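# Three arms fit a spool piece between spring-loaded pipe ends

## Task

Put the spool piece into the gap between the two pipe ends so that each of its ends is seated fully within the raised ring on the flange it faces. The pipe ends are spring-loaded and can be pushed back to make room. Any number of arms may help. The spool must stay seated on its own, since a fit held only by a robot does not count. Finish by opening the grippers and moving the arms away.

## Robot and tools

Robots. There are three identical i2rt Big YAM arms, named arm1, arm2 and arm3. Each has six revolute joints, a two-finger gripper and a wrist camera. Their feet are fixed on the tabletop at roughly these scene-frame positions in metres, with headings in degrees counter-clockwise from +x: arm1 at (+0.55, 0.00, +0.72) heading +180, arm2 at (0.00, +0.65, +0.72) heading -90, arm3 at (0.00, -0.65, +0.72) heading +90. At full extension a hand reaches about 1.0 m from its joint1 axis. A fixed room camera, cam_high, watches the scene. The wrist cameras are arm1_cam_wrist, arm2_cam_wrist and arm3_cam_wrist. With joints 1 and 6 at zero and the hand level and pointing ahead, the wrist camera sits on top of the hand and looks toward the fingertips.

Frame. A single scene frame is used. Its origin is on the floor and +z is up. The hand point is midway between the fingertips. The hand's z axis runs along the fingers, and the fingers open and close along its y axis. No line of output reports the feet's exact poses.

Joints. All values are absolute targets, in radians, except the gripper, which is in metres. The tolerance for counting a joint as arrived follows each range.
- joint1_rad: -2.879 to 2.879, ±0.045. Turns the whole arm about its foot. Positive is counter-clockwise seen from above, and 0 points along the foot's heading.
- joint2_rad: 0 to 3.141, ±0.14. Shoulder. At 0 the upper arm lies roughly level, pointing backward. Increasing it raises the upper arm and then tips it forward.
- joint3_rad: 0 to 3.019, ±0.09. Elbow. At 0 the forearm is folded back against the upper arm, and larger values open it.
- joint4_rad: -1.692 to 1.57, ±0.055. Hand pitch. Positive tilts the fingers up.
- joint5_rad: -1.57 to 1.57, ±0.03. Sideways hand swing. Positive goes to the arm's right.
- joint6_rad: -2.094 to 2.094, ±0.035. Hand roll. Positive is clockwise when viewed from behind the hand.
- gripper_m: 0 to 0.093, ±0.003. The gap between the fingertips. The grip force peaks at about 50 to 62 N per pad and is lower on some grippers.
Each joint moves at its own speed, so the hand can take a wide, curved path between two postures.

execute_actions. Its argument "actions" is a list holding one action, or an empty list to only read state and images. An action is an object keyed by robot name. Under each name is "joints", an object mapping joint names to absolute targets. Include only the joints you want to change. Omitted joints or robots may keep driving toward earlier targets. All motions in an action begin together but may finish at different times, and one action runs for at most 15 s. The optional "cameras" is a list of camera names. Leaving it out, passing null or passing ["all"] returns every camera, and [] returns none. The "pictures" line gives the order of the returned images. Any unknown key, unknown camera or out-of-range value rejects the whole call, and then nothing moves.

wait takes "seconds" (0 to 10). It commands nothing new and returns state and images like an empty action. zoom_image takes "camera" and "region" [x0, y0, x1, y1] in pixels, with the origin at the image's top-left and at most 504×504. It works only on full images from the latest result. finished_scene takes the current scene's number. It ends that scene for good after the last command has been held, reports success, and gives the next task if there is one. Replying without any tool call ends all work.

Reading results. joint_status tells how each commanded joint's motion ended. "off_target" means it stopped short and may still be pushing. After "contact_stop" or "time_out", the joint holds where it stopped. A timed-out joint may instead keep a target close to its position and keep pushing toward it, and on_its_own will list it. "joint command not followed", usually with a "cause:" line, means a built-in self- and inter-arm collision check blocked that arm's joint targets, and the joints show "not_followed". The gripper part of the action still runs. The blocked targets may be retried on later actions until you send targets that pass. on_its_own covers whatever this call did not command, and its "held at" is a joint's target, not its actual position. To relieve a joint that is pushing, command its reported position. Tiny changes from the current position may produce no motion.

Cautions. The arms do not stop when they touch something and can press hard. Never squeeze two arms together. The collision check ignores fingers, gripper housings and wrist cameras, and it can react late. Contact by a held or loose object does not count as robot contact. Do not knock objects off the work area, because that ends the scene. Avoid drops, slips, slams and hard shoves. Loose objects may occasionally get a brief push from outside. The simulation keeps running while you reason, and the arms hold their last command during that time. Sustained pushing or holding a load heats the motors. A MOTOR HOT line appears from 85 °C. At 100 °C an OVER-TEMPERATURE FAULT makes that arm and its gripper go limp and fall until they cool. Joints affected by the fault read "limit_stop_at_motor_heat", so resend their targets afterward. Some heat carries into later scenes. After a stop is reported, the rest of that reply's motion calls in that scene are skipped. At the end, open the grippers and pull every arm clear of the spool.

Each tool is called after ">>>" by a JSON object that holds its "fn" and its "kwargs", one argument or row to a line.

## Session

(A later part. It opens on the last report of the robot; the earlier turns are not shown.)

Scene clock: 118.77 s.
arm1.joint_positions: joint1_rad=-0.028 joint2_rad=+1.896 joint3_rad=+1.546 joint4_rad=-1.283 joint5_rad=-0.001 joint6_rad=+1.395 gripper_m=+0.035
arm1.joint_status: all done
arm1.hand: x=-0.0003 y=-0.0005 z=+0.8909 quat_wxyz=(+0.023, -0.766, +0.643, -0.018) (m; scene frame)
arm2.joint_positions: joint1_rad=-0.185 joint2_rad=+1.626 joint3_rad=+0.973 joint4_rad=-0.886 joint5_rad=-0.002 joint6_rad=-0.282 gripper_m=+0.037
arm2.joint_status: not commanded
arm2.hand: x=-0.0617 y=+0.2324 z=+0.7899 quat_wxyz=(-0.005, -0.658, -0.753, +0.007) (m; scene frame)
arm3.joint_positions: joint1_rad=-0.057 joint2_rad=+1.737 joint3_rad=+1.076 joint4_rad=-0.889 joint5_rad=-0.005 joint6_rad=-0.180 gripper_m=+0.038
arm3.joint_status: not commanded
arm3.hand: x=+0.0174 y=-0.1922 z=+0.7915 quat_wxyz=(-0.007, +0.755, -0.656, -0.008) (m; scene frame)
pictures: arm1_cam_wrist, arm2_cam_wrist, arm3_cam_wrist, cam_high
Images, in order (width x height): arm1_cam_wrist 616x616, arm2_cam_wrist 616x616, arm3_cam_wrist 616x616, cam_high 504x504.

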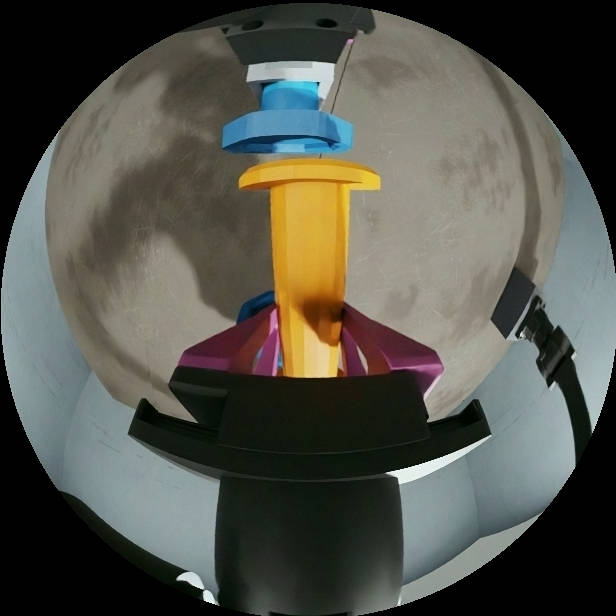

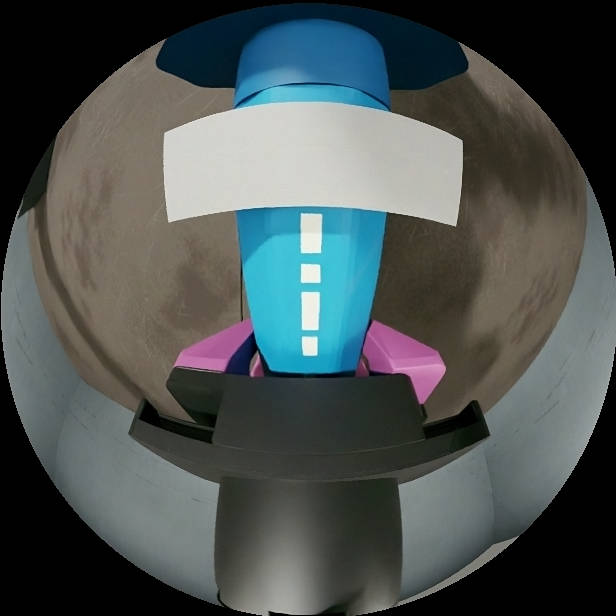

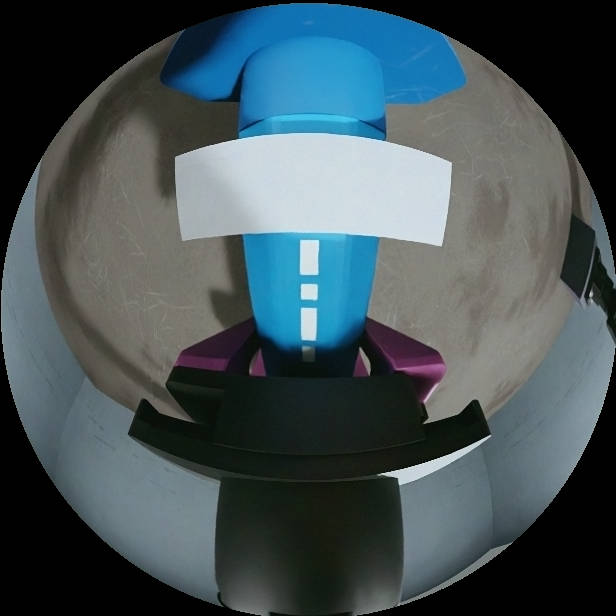

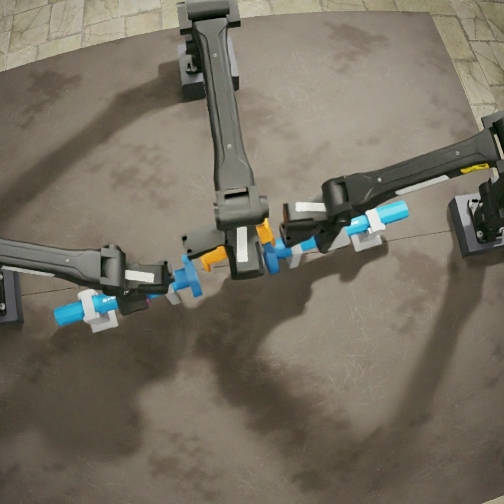

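>>> {"fn": "execute_actions", "kwargs": {
  "actions": [
    {"arm1":{"joints":{"joint2_rad":1.925,"joint4_rad":-1.18}}}
  ],
  "cameras": ["arm1_cam_wrist","cam_high","arm2_cam_wrist"]
}}

Scene clock: 123.60 s.
arm1.joint_positions: joint1_rad=-0.028 joint2_rad=+1.897 joint3_rad=+1.548 joint4_rad=-1.207 joint5_rad=-0.004 joint6_rad=+1.389 gripper_m=+0.035
arm1.joint_status: all done
arm1.hand: x=-0.0198 y=-0.0011 z=+0.8907 quat_wxyz=(-0.003, -0.768, +0.640, +0.010) (m; scene frame)
arm2.joint_positions: joint1_rad=-0.185 joint2_rad=+1.626 joint3_rad=+0.973 joint4_rad=-0.886 joint5_rad=-0.002 joint6_rad=-0.282 gripper_m=+0.037
arm2.joint_status: not commanded
arm2.hand: x=-0.0617 y=+0.2324 z=+0.7899 quat_wxyz=(-0.005, -0.658, -0.753, +0.007) (m; scene frame)
arm3.joint_positions: joint1_rad=-0.057 joint2_rad=+1.737 joint3_rad=+1.076 joint4_rad=-0.889 joint5_rad=-0.005 joint6_rad=-0.180 gripper_m=+0.038
arm3.joint_status: not commanded
arm3.hand: x=+0.0174 y=-0.1922 z=+0.7915 quat_wxyz=(-0.007, +0.755, -0.656, -0.008) (m; scene frame)
pictures: arm1_cam_wrist, arm2_cam_wrist, cam_high
Images, in order (width x height): arm1_cam_wrist 616x616, arm2_cam_wrist 616x616, cam_high 504x504.

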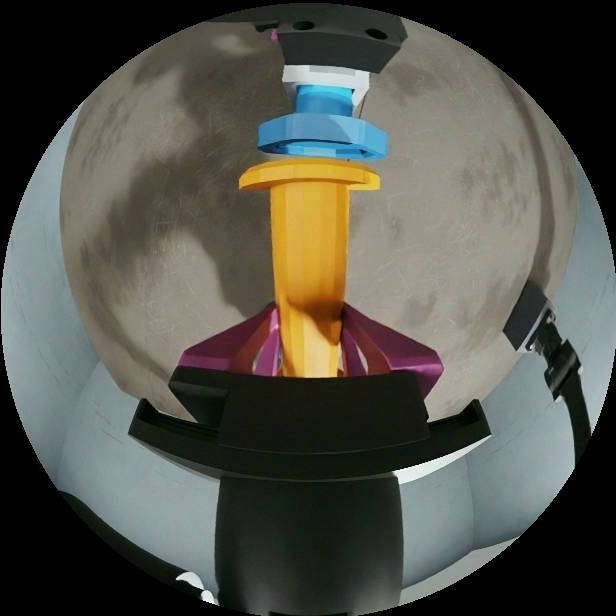

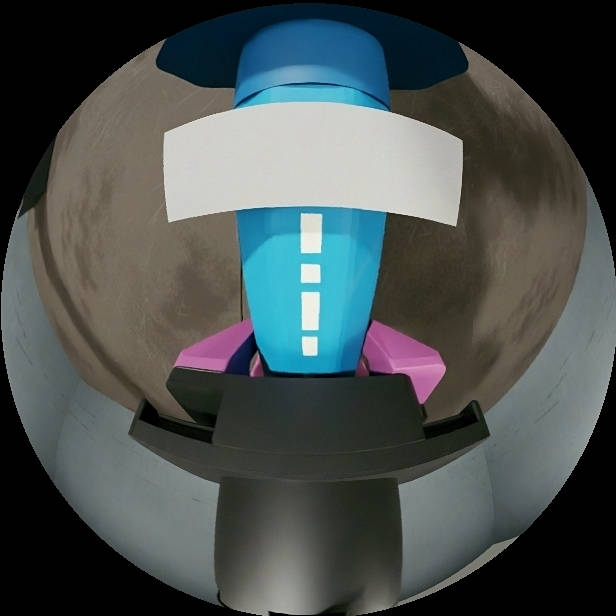

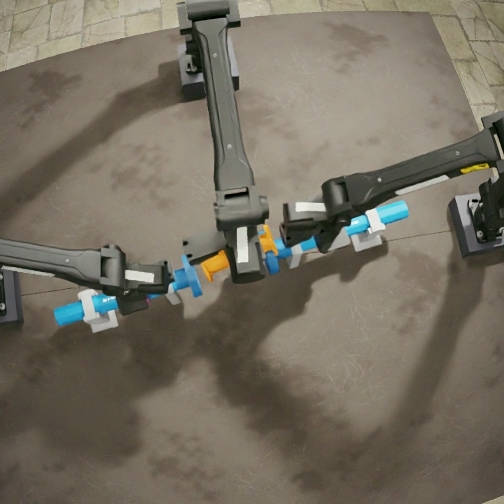

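>>> {"fn": "execute_actions", "kwargs": {
  "actions": [
    {"arm1":{"joints":{"joint2_rad":1.95,"joint4_rad":-1.15}}}
  ],
  "cameras": ["arm1_cam_wrist","cam_high"]
}}

>>> {"fn": "zoom_image", "kwargs": {
  "camera": "cam_high",
  "region": [150,190,330,330]
}}

Scene clock: 128.43 s.
arm1.joint_positions: joint1_rad=-0.028 joint2_rad=+1.905 joint3_rad=+1.556 joint4_rad=-1.185 joint5_rad=-0.007 joint6_rad=+1.385 gripper_m=+0.035
arm1.joint_status: all done
arm1.hand: x=-0.0275 y=-0.0016 z=+0.8891 quat_wxyz=(-0.011, -0.769, +0.638, +0.017) (m; scene frame)
arm2.joint_positions: joint1_rad=-0.185 joint2_rad=+1.626 joint3_rad=+0.973 joint4_rad=-0.886 joint5_rad=-0.002 joint6_rad=-0.282 gripper_m=+0.037
arm2.joint_status: not commanded
arm2.hand: x=-0.0617 y=+0.2324 z=+0.7899 quat_wxyz=(-0.005, -0.658, -0.753, +0.007) (m; scene frame)
arm3.joint_positions: joint1_rad=-0.057 joint2_rad=+1.737 joint3_rad=+1.076 joint4_rad=-0.889 joint5_rad=-0.005 joint6_rad=-0.180 gripper_m=+0.038
arm3.joint_status: not commanded
arm3.hand: x=+0.0174 y=-0.1921 z=+0.7915 quat_wxyz=(-0.007, +0.755, -0.656, -0.008) (m; scene frame)
pictures: arm1_cam_wrist, cam_high
Images, in order (width x height): arm1_cam_wrist 616x616, cam_high 504x504.

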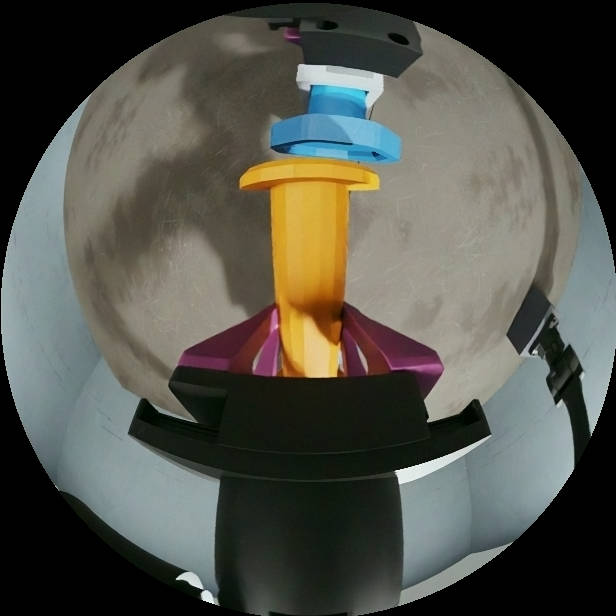

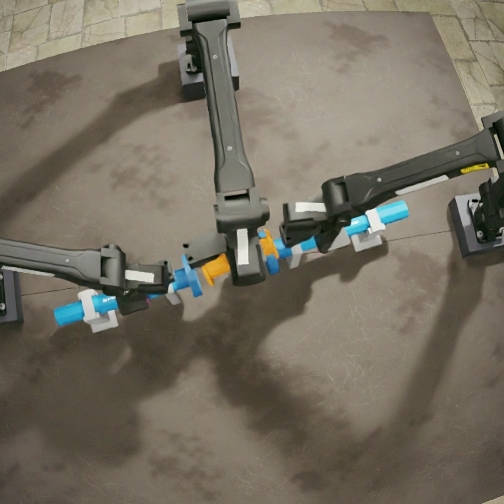

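Region (150, 190, 330, 330) of cam_high's 504x504 image, scaled by 2.800, with more detail than that image has.

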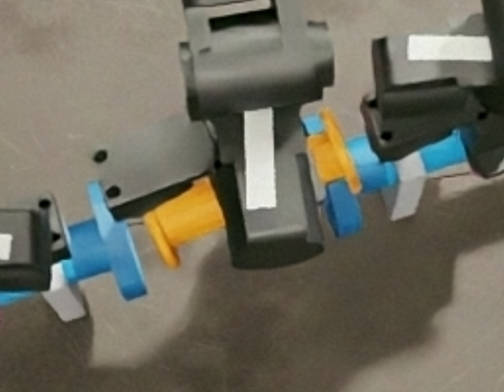

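>>> {"fn": "execute_actions", "kwargs": {
  "actions": [
    {"arm1":{"joints":{"joint1_rad":-0.055,"joint2_rad":1.99,"joint3_rad":1.55,"joint4_rad":-1.08}}}
  ],
  "cameras": ["arm1_cam_wrist","cam_high"]
}}

>>> {"fn": "zoom_image", "kwargs": {
  "camera": "cam_high",
  "region": [150,190,330,330]
}}

Scene clock: 137.10 s.
arm1.joint_positions: joint1_rad=-0.040 joint2_rad=+1.955 joint3_rad=+1.556 joint4_rad=-1.111 joint5_rad=-0.014 joint6_rad=+1.384 gripper_m=+0.035
arm1.joint_status: all done
arm1.hand: x=-0.0430 y=+0.0046 z=+0.8619 quat_wxyz=(-0.021, -0.766, +0.642, +0.024) (m; scene frame)
arm2.joint_positions: joint1_rad=-0.185 joint2_rad=+1.626 joint3_rad=+0.973 joint4_rad=-0.886 joint5_rad=-0.002 joint6_rad=-0.282 gripper_m=+0.037
arm2.joint_status: not commanded
arm2.hand: x=-0.0617 y=+0.2324 z=+0.7899 quat_wxyz=(-0.005, -0.658, -0.753, +0.007) (m; scene frame)
arm3.joint_positions: joint1_rad=-0.057 joint2_rad=+1.737 joint3_rad=+1.076 joint4_rad=-0.888 joint5_rad=-0.004 joint6_rad=-0.180 gripper_m=+0.038
arm3.joint_status: not commanded
arm3.hand: x=+0.0175 y=-0.1922 z=+0.7913 quat_wxyz=(-0.007, +0.755, -0.656, -0.008) (m; scene frame)
pictures: arm1_cam_wrist, cam_high
Images, in order (width x height): arm1_cam_wrist 616x616, cam_high 504x504.

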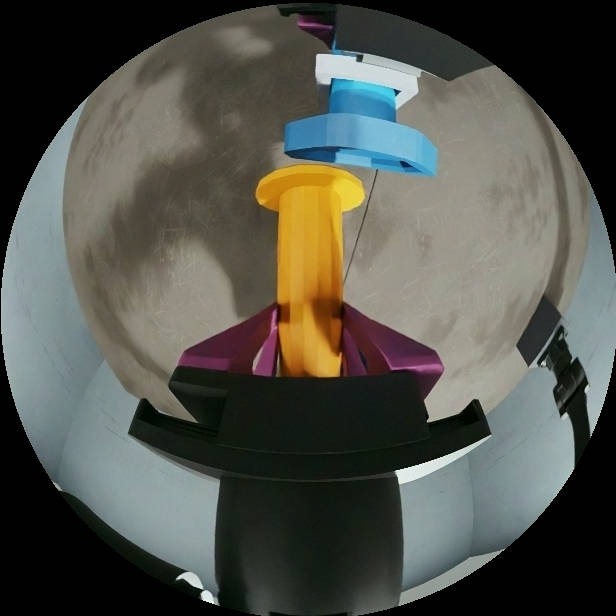

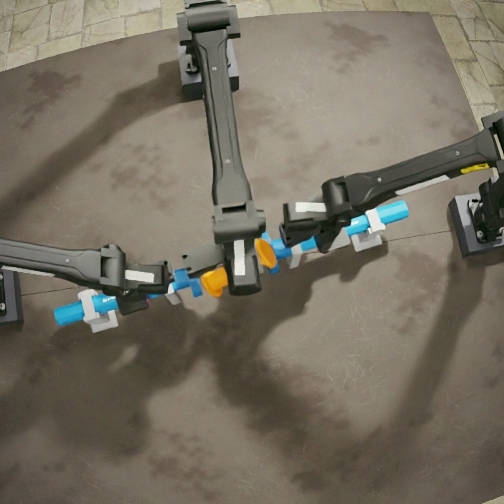

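Region (150, 190, 330, 330) of cam_high's 504x504 image, scaled by 2.800, with more detail than that image has.

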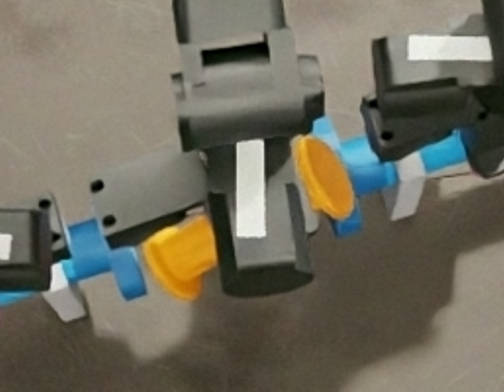

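>>> {"fn": "execute_actions", "kwargs": {
  "actions": [
    {"arm1":{"joints":{"joint2_rad":1.885,"joint4_rad":-1.22}}}
  ],
  "cameras": []
}}

>>> {"fn": "execute_actions", "kwargs": {
  "actions": [
    {"arm1":{"joints":{"joint1_rad":-0.105,"joint6_rad":1.325}}}
  ]
}}

>>> {"fn": "zoom_image", "kwargs": {
  "camera": "cam_high",
  "region": [150,190,330,330]
}}

Scene clock: 144.37 s.
arm1.joint_positions: joint1_rad=-0.046 joint2_rad=+1.919 joint3_rad=+1.546 joint4_rad=-1.207 joint5_rad=-0.003 joint6_rad=+1.387 gripper_m=+0.035
arm1.joint_status: all done
arm1.hand: x=-0.0180 y=+0.0094 z=+0.8783 quat_wxyz=(+0.005, -0.763, +0.646, +0.001) (m; scene frame)
arm2.joint_positions: joint1_rad=-0.185 joint2_rad=+1.626 joint3_rad=+0.973 joint4_rad=-0.886 joint5_rad=-0.002 joint6_rad=-0.282 gripper_m=+0.037
arm2.joint_status: not commanded
arm2.hand: x=-0.0617 y=+0.2324 z=+0.7899 quat_wxyz=(-0.005, -0.658, -0.753, +0.007) (m; scene frame)
arm3.joint_positions: joint1_rad=-0.057 joint2_rad=+1.736 joint3_rad=+1.076 joint4_rad=-0.888 joint5_rad=-0.005 joint6_rad=-0.179 gripper_m=+0.038
arm3.joint_status: not commanded
arm3.hand: x=+0.0175 y=-0.1921 z=+0.7915 quat_wxyz=(-0.007, +0.755, -0.656, -0.008) (m; scene frame)
pictures: none
No camera images: the call's "cameras" was empty. Leave "cameras" out to get every camera's image.

Scene clock: 145.13 s.
arm1.joint_positions: joint1_rad=-0.067 joint2_rad=+1.917 joint3_rad=+1.546 joint4_rad=-1.214 joint5_rad=-0.019 joint6_rad=+1.339 gripper_m=+0.035
arm1.joint_status: all done
arm1.hand: x=-0.0161 y=+0.0188 z=+0.8797 quat_wxyz=(+0.000, -0.772, +0.636, -0.005) (m; scene frame)
arm2.joint_positions: joint1_rad=-0.186 joint2_rad=+1.623 joint3_rad=+0.969 joint4_rad=-0.886 joint5_rad=-0.001 joint6_rad=-0.283 gripper_m=+0.037
arm2.joint_status: not commanded
arm2.hand: x=-0.0620 y=+0.2339 z=+0.7900 quat_wxyz=(-0.004, -0.658, -0.753, +0.007) (m; scene frame)
arm3.joint_positions: joint1_rad=-0.057 joint2_rad=+1.736 joint3_rad=+1.076 joint4_rad=-0.888 joint5_rad=-0.005 joint6_rad=-0.179 gripper_m=+0.038
arm3.joint_status: not commanded
arm3.hand: x=+0.0175 y=-0.1921 z=+0.7915 quat_wxyz=(-0.007, +0.755, -0.656, -0.008) (m; scene frame)
pictures: arm1_cam_wrist, arm2_cam_wrist, arm3_cam_wrist, cam_high
Images, in order (width x height): arm1_cam_wrist 616x616, arm2_cam_wrist 616x616, arm3_cam_wrist 616x616, cam_high 504x504.

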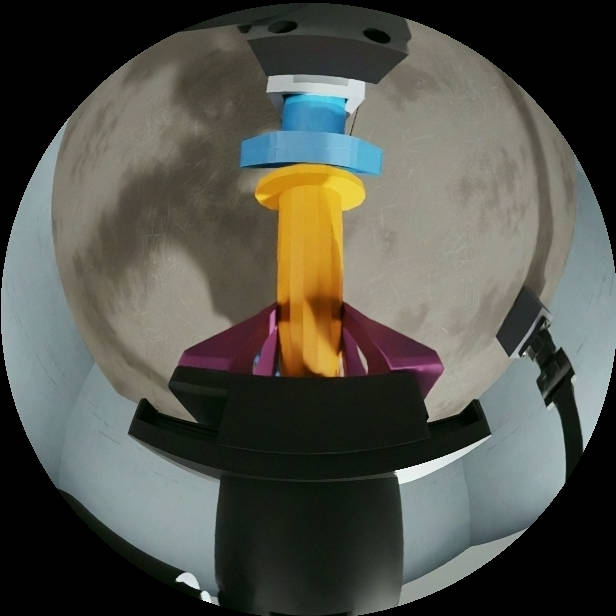

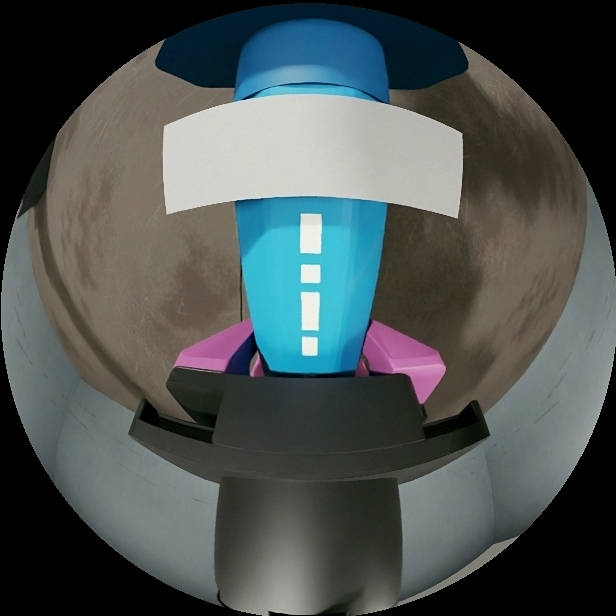

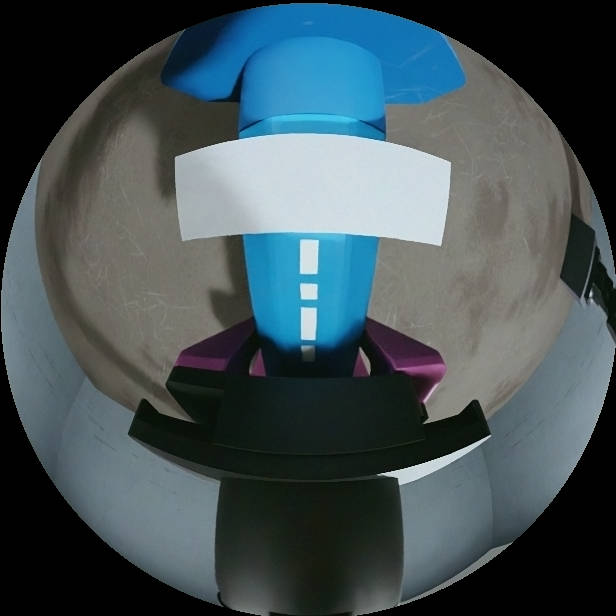

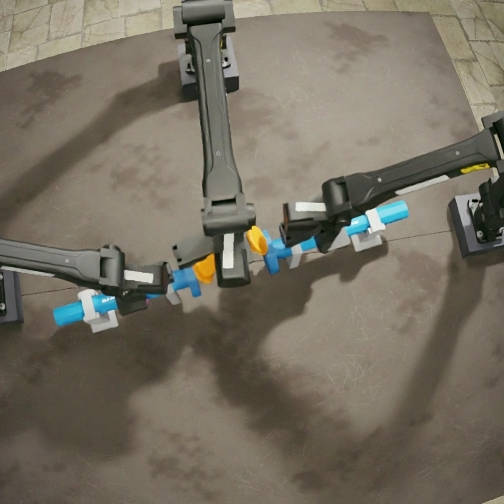

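Region (150, 190, 330, 330) of cam_high's 504x504 image, scaled by 2.800, with more detail than that image has.

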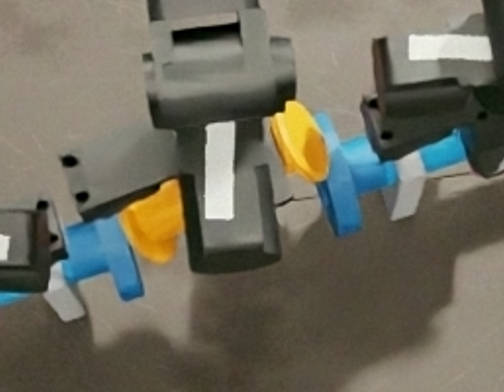

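>>> {"fn": "execute_actions", "kwargs": {
  "actions": [
    {"arm1":{"joints":{"joint1_rad":-0.065,"joint2_rad":2.0,"joint3_rad":1.54,"joint4_rad":-1.13}},"arm2":{"joints":{"joint2_rad":1.53,"joint3_rad":0.9}},"arm3":{"joints":{"joint2_rad":1.65,"joint3_rad":1.01}}}
  ]
}}

>>> {"fn": "zoom_image", "kwargs": {
  "camera": "cam_high",
  "region": [150,190,330,330]
}}

Scene clock: 152.93 s.
arm1.joint_positions: joint1_rad=-0.065 joint2_rad=+2.019 joint3_rad=+1.529 joint4_rad=-1.141 joint5_rad=-0.003 joint6_rad=+1.333 gripper_m=+0.035
arm1.joint_status: all done
arm1.hand: x=-0.0190 y=+0.0210 z=+0.8173 quat_wxyz=(+0.020, -0.774, +0.633, -0.019) (m; scene frame)
arm2.joint_positions: joint1_rad=-0.188 joint2_rad=+1.605 joint3_rad=+0.946 joint4_rad=-0.859 joint5_rad=-0.002 joint6_rad=-0.280 gripper_m=+0.037
arm2.joint_status: all done
arm2.hand: x=-0.0622 y=+0.2366 z=+0.7902 quat_wxyz=(-0.010, -0.659, -0.752, +0.016) (m; scene frame)
arm3.joint_positions: joint1_rad=-0.058 joint2_rad=+1.722 joint3_rad=+1.056 joint4_rad=-0.865 joint5_rad=-0.005 joint6_rad=-0.179 gripper_m=+0.038
arm3.joint_status: all done
arm3.hand: x=+0.0177 y=-0.1945 z=+0.7917 quat_wxyz=(-0.014, +0.754, -0.656, -0.014) (m; scene frame)
pictures: arm1_cam_wrist, arm2_cam_wrist, arm3_cam_wrist, cam_high
Images, in order (width x height): arm1_cam_wrist 616x616, arm2_cam_wrist 616x616, arm3_cam_wrist 616x616, cam_high 504x504.

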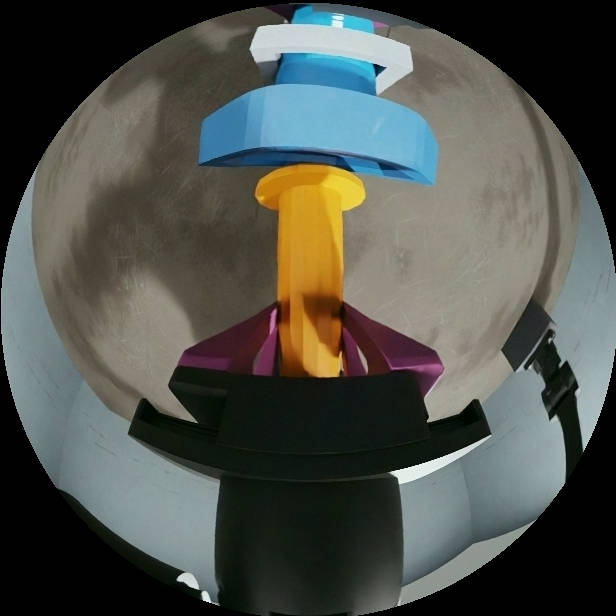

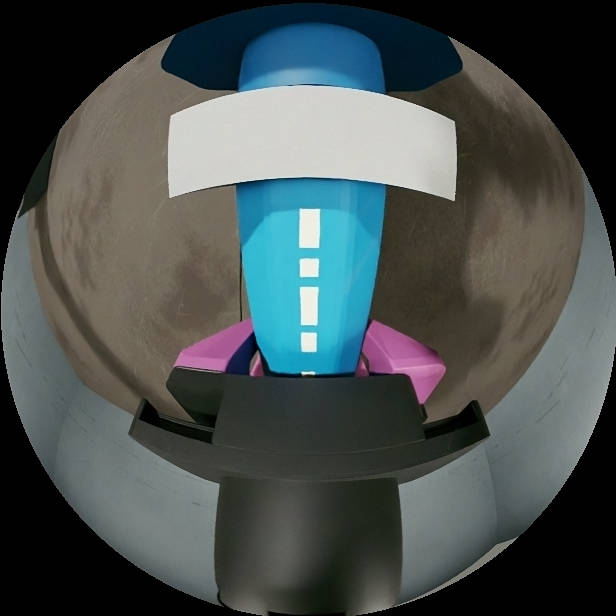

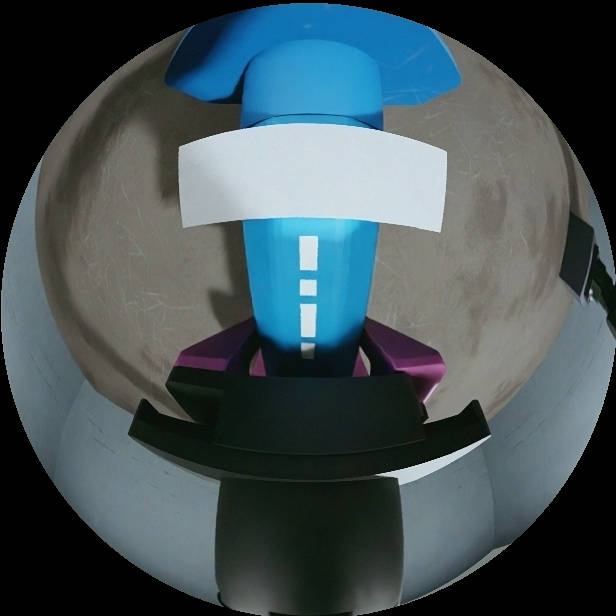

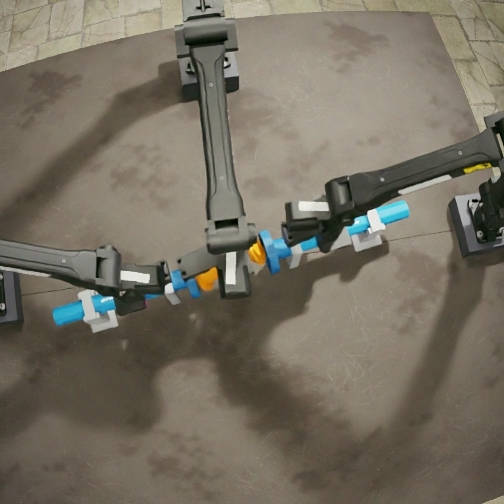

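Region (150, 190, 330, 330) of cam_high's 504x504 image, scaled by 2.800, with more detail than that image has.

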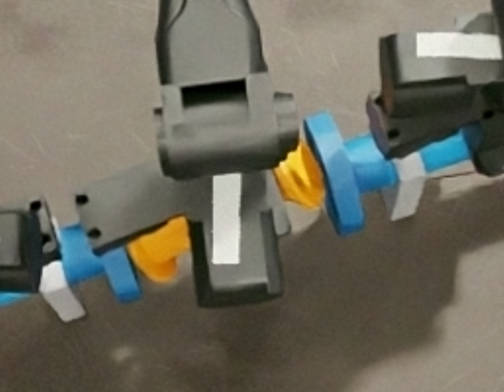

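>>> {"fn": "execute_actions", "kwargs": {
  "actions": [
    {"arm2":{"joints":{"gripper_m":0.093,"joint2_rad":1.6,"joint3_rad":0.95}}}
  ],
  "cameras": []
}}

>>> {"fn": "execute_actions", "kwargs": {
  "actions": [
    {"arm2":{"joints":{"joint2_rad":1.0,"joint3_rad":0.9,"joint4_rad":-1.3}}}
  ]
}}

>>> {"fn": "zoom_image", "kwargs": {
  "camera": "cam_high",
  "region": [150,190,330,330]
}}

Scene clock: 159.93 s.
arm1.joint_positions: joint1_rad=-0.053 joint2_rad=+2.019 joint3_rad=+1.529 joint4_rad=-1.141 joint5_rad=-0.011 joint6_rad=+1.334 gripper_m=+0.035
arm1.joint_status: not commanded
arm1.hand: x=-0.0193 y=+0.0129 z=+0.8172 quat_wxyz=(+0.017, -0.777, +0.629, -0.021) (m; scene frame)
arm2.joint_positions: joint1_rad=-0.191 joint2_rad=+1.603 joint3_rad=+0.947 joint4_rad=-0.915 joint5_rad=-0.002 joint6_rad=-0.298 gripper_m=+0.093
arm2.joint_status: all done
arm2.hand: x=-0.0617 y=+0.2495 z=+0.7912 quat_wxyz=(+0.004, -0.654, -0.757, -0.006) (m; scene frame)
arm3.joint_positions: joint1_rad=-0.059 joint2_rad=+1.720 joint3_rad=+1.053 joint4_rad=-0.865 joint5_rad=-0.004 joint6_rad=-0.179 gripper_m=+0.038
arm3.joint_status: not commanded
arm3.hand: x=+0.0180 y=-0.1955 z=+0.7917 quat_wxyz=(-0.014, +0.754, -0.656, -0.013) (m; scene frame)
pictures: none
No camera images: the call's "cameras" was empty. Leave "cameras" out to get every camera's image.

Scene clock: 161.20 s.
arm1.joint_positions: joint1_rad=-0.053 joint2_rad=+2.019 joint3_rad=+1.529 joint4_rad=-1.141 joint5_rad=-0.011 joint6_rad=+1.334 gripper_m=+0.035
arm1.joint_status: not commanded
arm1.hand: x=-0.0193 y=+0.0129 z=+0.8172 quat_wxyz=(+0.017, -0.777, +0.629, -0.021) (m; scene frame)
arm2.joint_positions: joint1_rad=-0.191 joint2_rad=+0.991 joint3_rad=+0.904 joint4_rad=-1.293 joint5_rad=-0.002 joint6_rad=-0.299 gripper_m=+0.093
arm2.joint_status: all done
arm2.hand: x=-0.0456 y=+0.3520 z=+0.9745 quat_wxyz=(-0.046, -0.651, -0.754, +0.074) (m; scene frame)
arm3.joint_positions: joint1_rad=-0.059 joint2_rad=+1.720 joint3_rad=+1.053 joint4_rad=-0.865 joint5_rad=-0.004 joint6_rad=-0.179 gripper_m=+0.038
arm3.joint_status: not commanded
arm3.hand: x=+0.0180 y=-0.1955 z=+0.7917 quat_wxyz=(-0.014, +0.754, -0.656, -0.013) (m; scene frame)
pictures: arm1_cam_wrist, arm2_cam_wrist, arm3_cam_wrist, cam_high
Images, in order (width x height): arm1_cam_wrist 616x616, arm2_cam_wrist 616x616, arm3_cam_wrist 616x616, cam_high 504x504.

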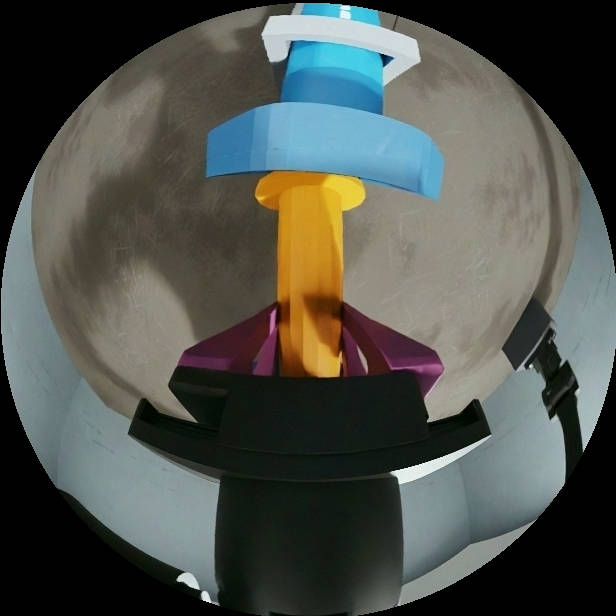

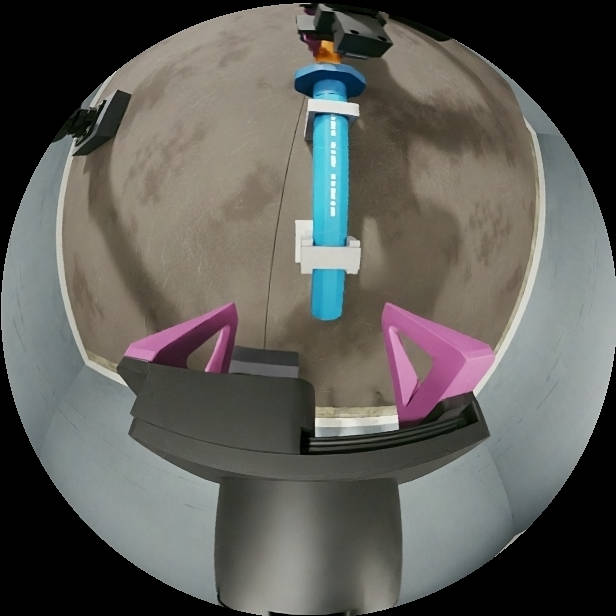

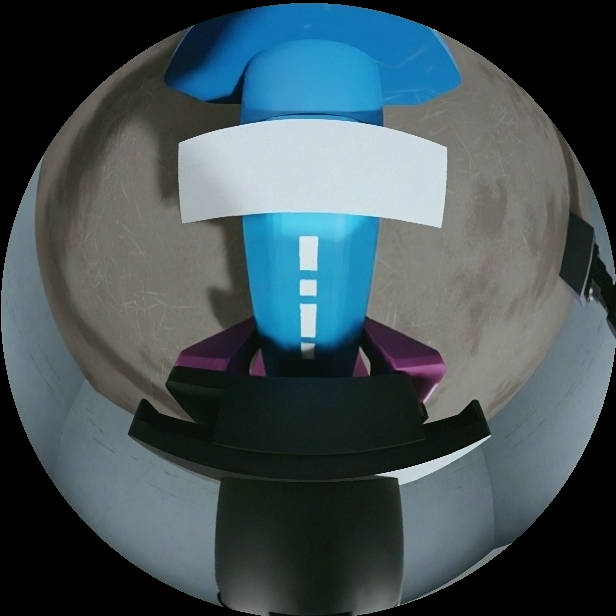

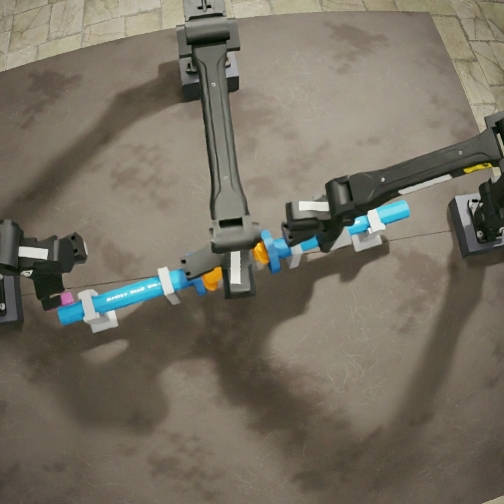

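Region (150, 190, 330, 330) of cam_high's 504x504 image, scaled by 2.800, with more detail than that image has.

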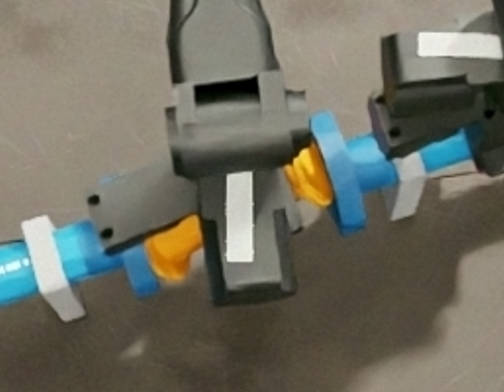

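>>> {"fn": "execute_actions", "kwargs": {
  "actions": [
    {"arm1":{"joints":{"joint2_rad":2.055,"joint4_rad":-1.085}}}
  ]
}}

>>> {"fn": "zoom_image", "kwargs": {
  "camera": "cam_high",
  "region": [150,190,330,330]
}}

Scene clock: 169.27 s.
arm1.joint_positions: joint1_rad=-0.052 joint2_rad=+2.022 joint3_rad=+1.529 joint4_rad=-1.126 joint5_rad=-0.012 joint6_rad=+1.334 gripper_m=+0.035
arm1.joint_status: all done
arm1.hand: x=-0.0225 y=+0.0122 z=+0.8151 quat_wxyz=(+0.013, -0.778, +0.628, -0.017) (m; scene frame)
arm2.joint_positions: joint1_rad=-0.191 joint2_rad=+0.991 joint3_rad=+0.904 joint4_rad=-1.293 joint5_rad=-0.002 joint6_rad=-0.299 gripper_m=+0.093
arm2.joint_status: not commanded
arm2.hand: x=-0.0456 y=+0.3520 z=+0.9745 quat_wxyz=(-0.046, -0.651, -0.754, +0.074) (m; scene frame)
arm3.joint_positions: joint1_rad=-0.059 joint2_rad=+1.720 joint3_rad=+1.053 joint4_rad=-0.865 joint5_rad=-0.004 joint6_rad=-0.179 gripper_m=+0.038
arm3.joint_status: not commanded
arm3.hand: x=+0.0180 y=-0.1955 z=+0.7917 quat_wxyz=(-0.014, +0.754, -0.656, -0.013) (m; scene frame)
pictures: arm1_cam_wrist, arm2_cam_wrist, arm3_cam_wrist, cam_high
Images, in order (width x height): arm1_cam_wrist 616x616, arm2_cam_wrist 616x616, arm3_cam_wrist 616x616, cam_high 504x504.

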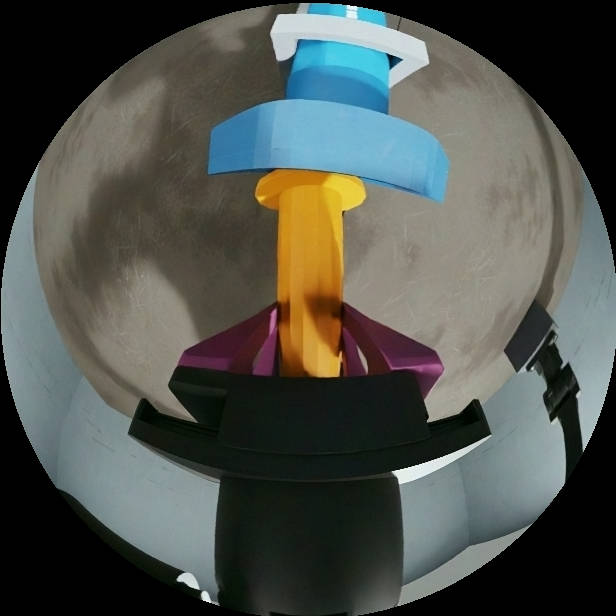

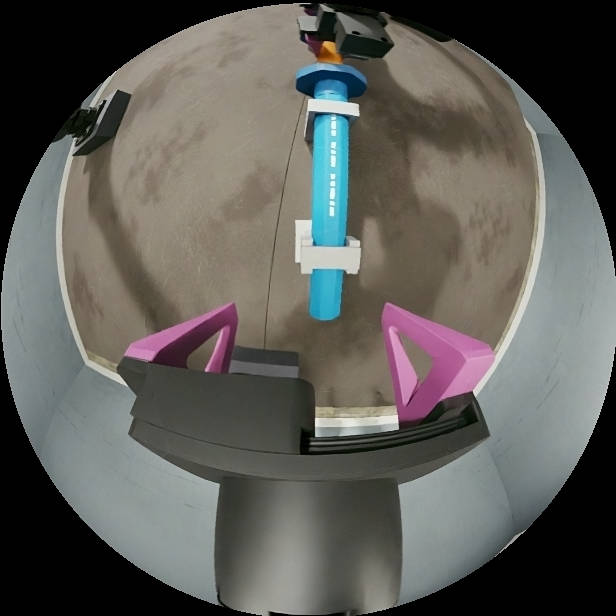

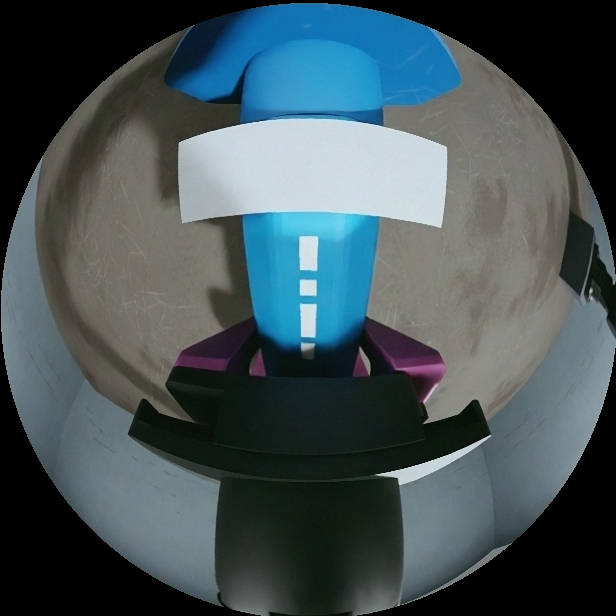

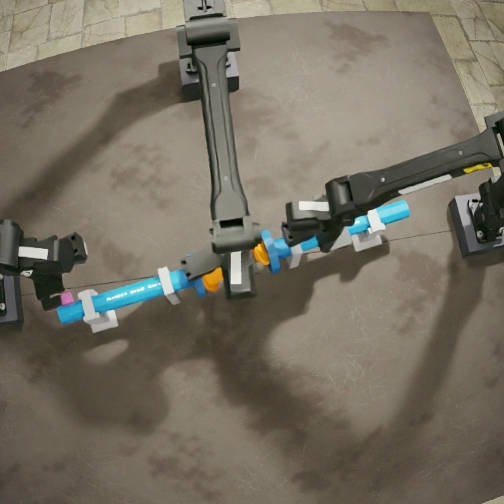

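Region (150, 190, 330, 330) of cam_high's 504x504 image, scaled by 2.800, with more detail than that image has.

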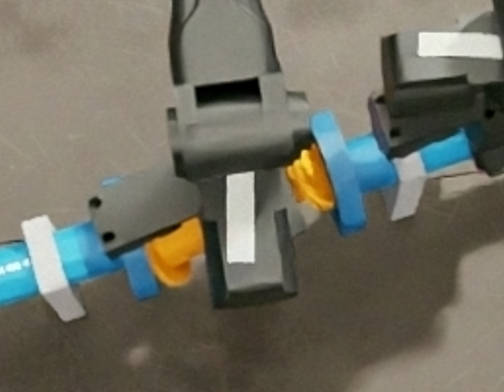

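>>> {"fn": "execute_actions", "kwargs": {
  "actions": [
    {"arm1":{"joints":{"joint2_rad":2.1,"joint4_rad":-1.08,"joint6_rad":1.375}}}
  ]
}}

>>> {"fn": "zoom_image", "kwargs": {
  "camera": "cam_high",
  "region": [150,190,330,330]
}}

Scene clock: 173.27 s.
arm1.joint_positions: joint1_rad=-0.052 joint2_rad=+2.027 joint3_rad=+1.529 joint4_rad=-1.126 joint5_rad=-0.012 joint6_rad=+1.344 gripper_m=+0.035
arm1.joint_status: all done
arm1.hand: x=-0.0221 y=+0.0121 z=+0.8126 quat_wxyz=(+0.015, -0.775, +0.632, -0.019) (m; scene frame)
arm2.joint_positions: joint1_rad=-0.191 joint2_rad=+0.991 joint3_rad=+0.904 joint4_rad=-1.293 joint5_rad=-0.002 joint6_rad=-0.299 gripper_m=+0.093
arm2.joint_status: not commanded
arm2.hand: x=-0.0456 y=+0.3520 z=+0.9745 quat_wxyz=(-0.046, -0.651, -0.754, +0.074) (m; scene frame)
arm3.joint_positions: joint1_rad=-0.059 joint2_rad=+1.720 joint3_rad=+1.053 joint4_rad=-0.865 joint5_rad=-0.004 joint6_rad=-0.179 gripper_m=+0.038
arm3.joint_status: not commanded
arm3.hand: x=+0.0180 y=-0.1955 z=+0.7917 quat_wxyz=(-0.014, +0.754, -0.656, -0.013) (m; scene frame)
pictures: arm1_cam_wrist, arm2_cam_wrist, arm3_cam_wrist, cam_high
Images, in order (width x height): arm1_cam_wrist 616x616, arm2_cam_wrist 616x616, arm3_cam_wrist 616x616, cam_high 504x504.

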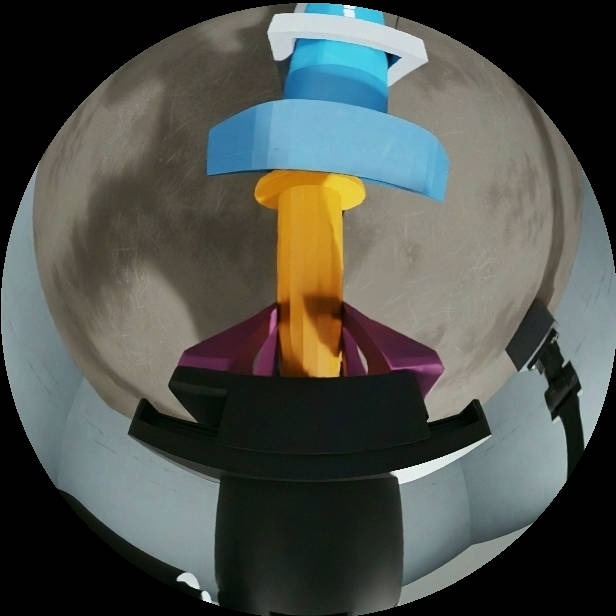

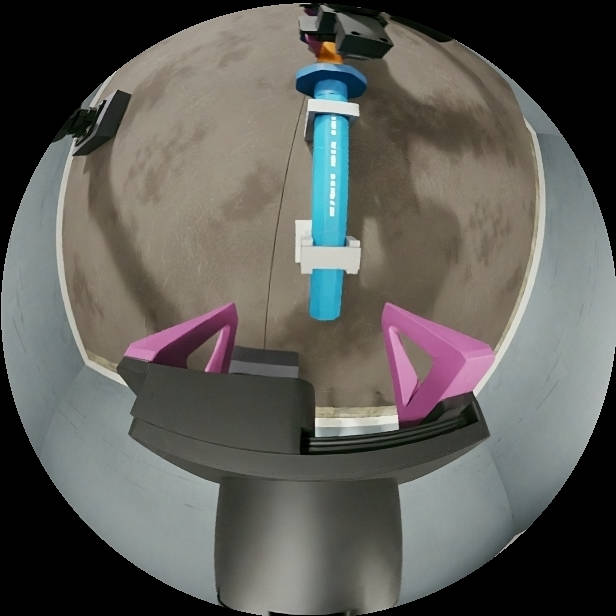

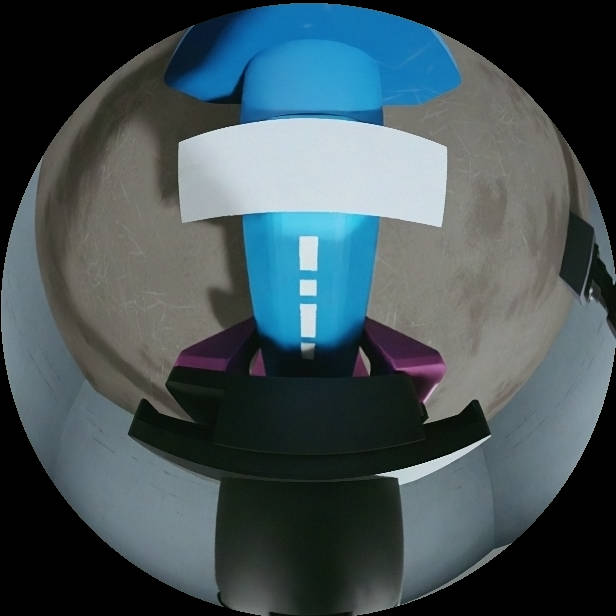

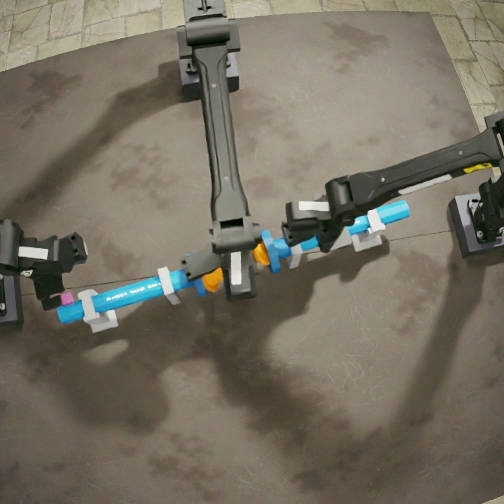

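Region (150, 190, 330, 330) of cam_high's 504x504 image, scaled by 2.800, with more detail than that image has.

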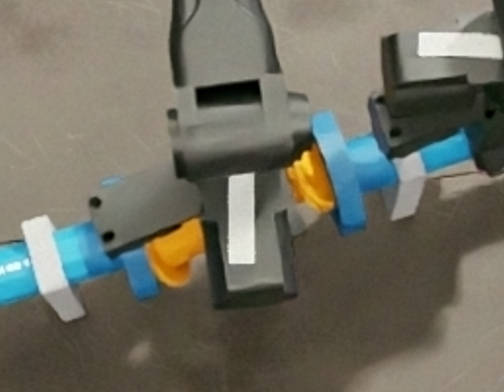

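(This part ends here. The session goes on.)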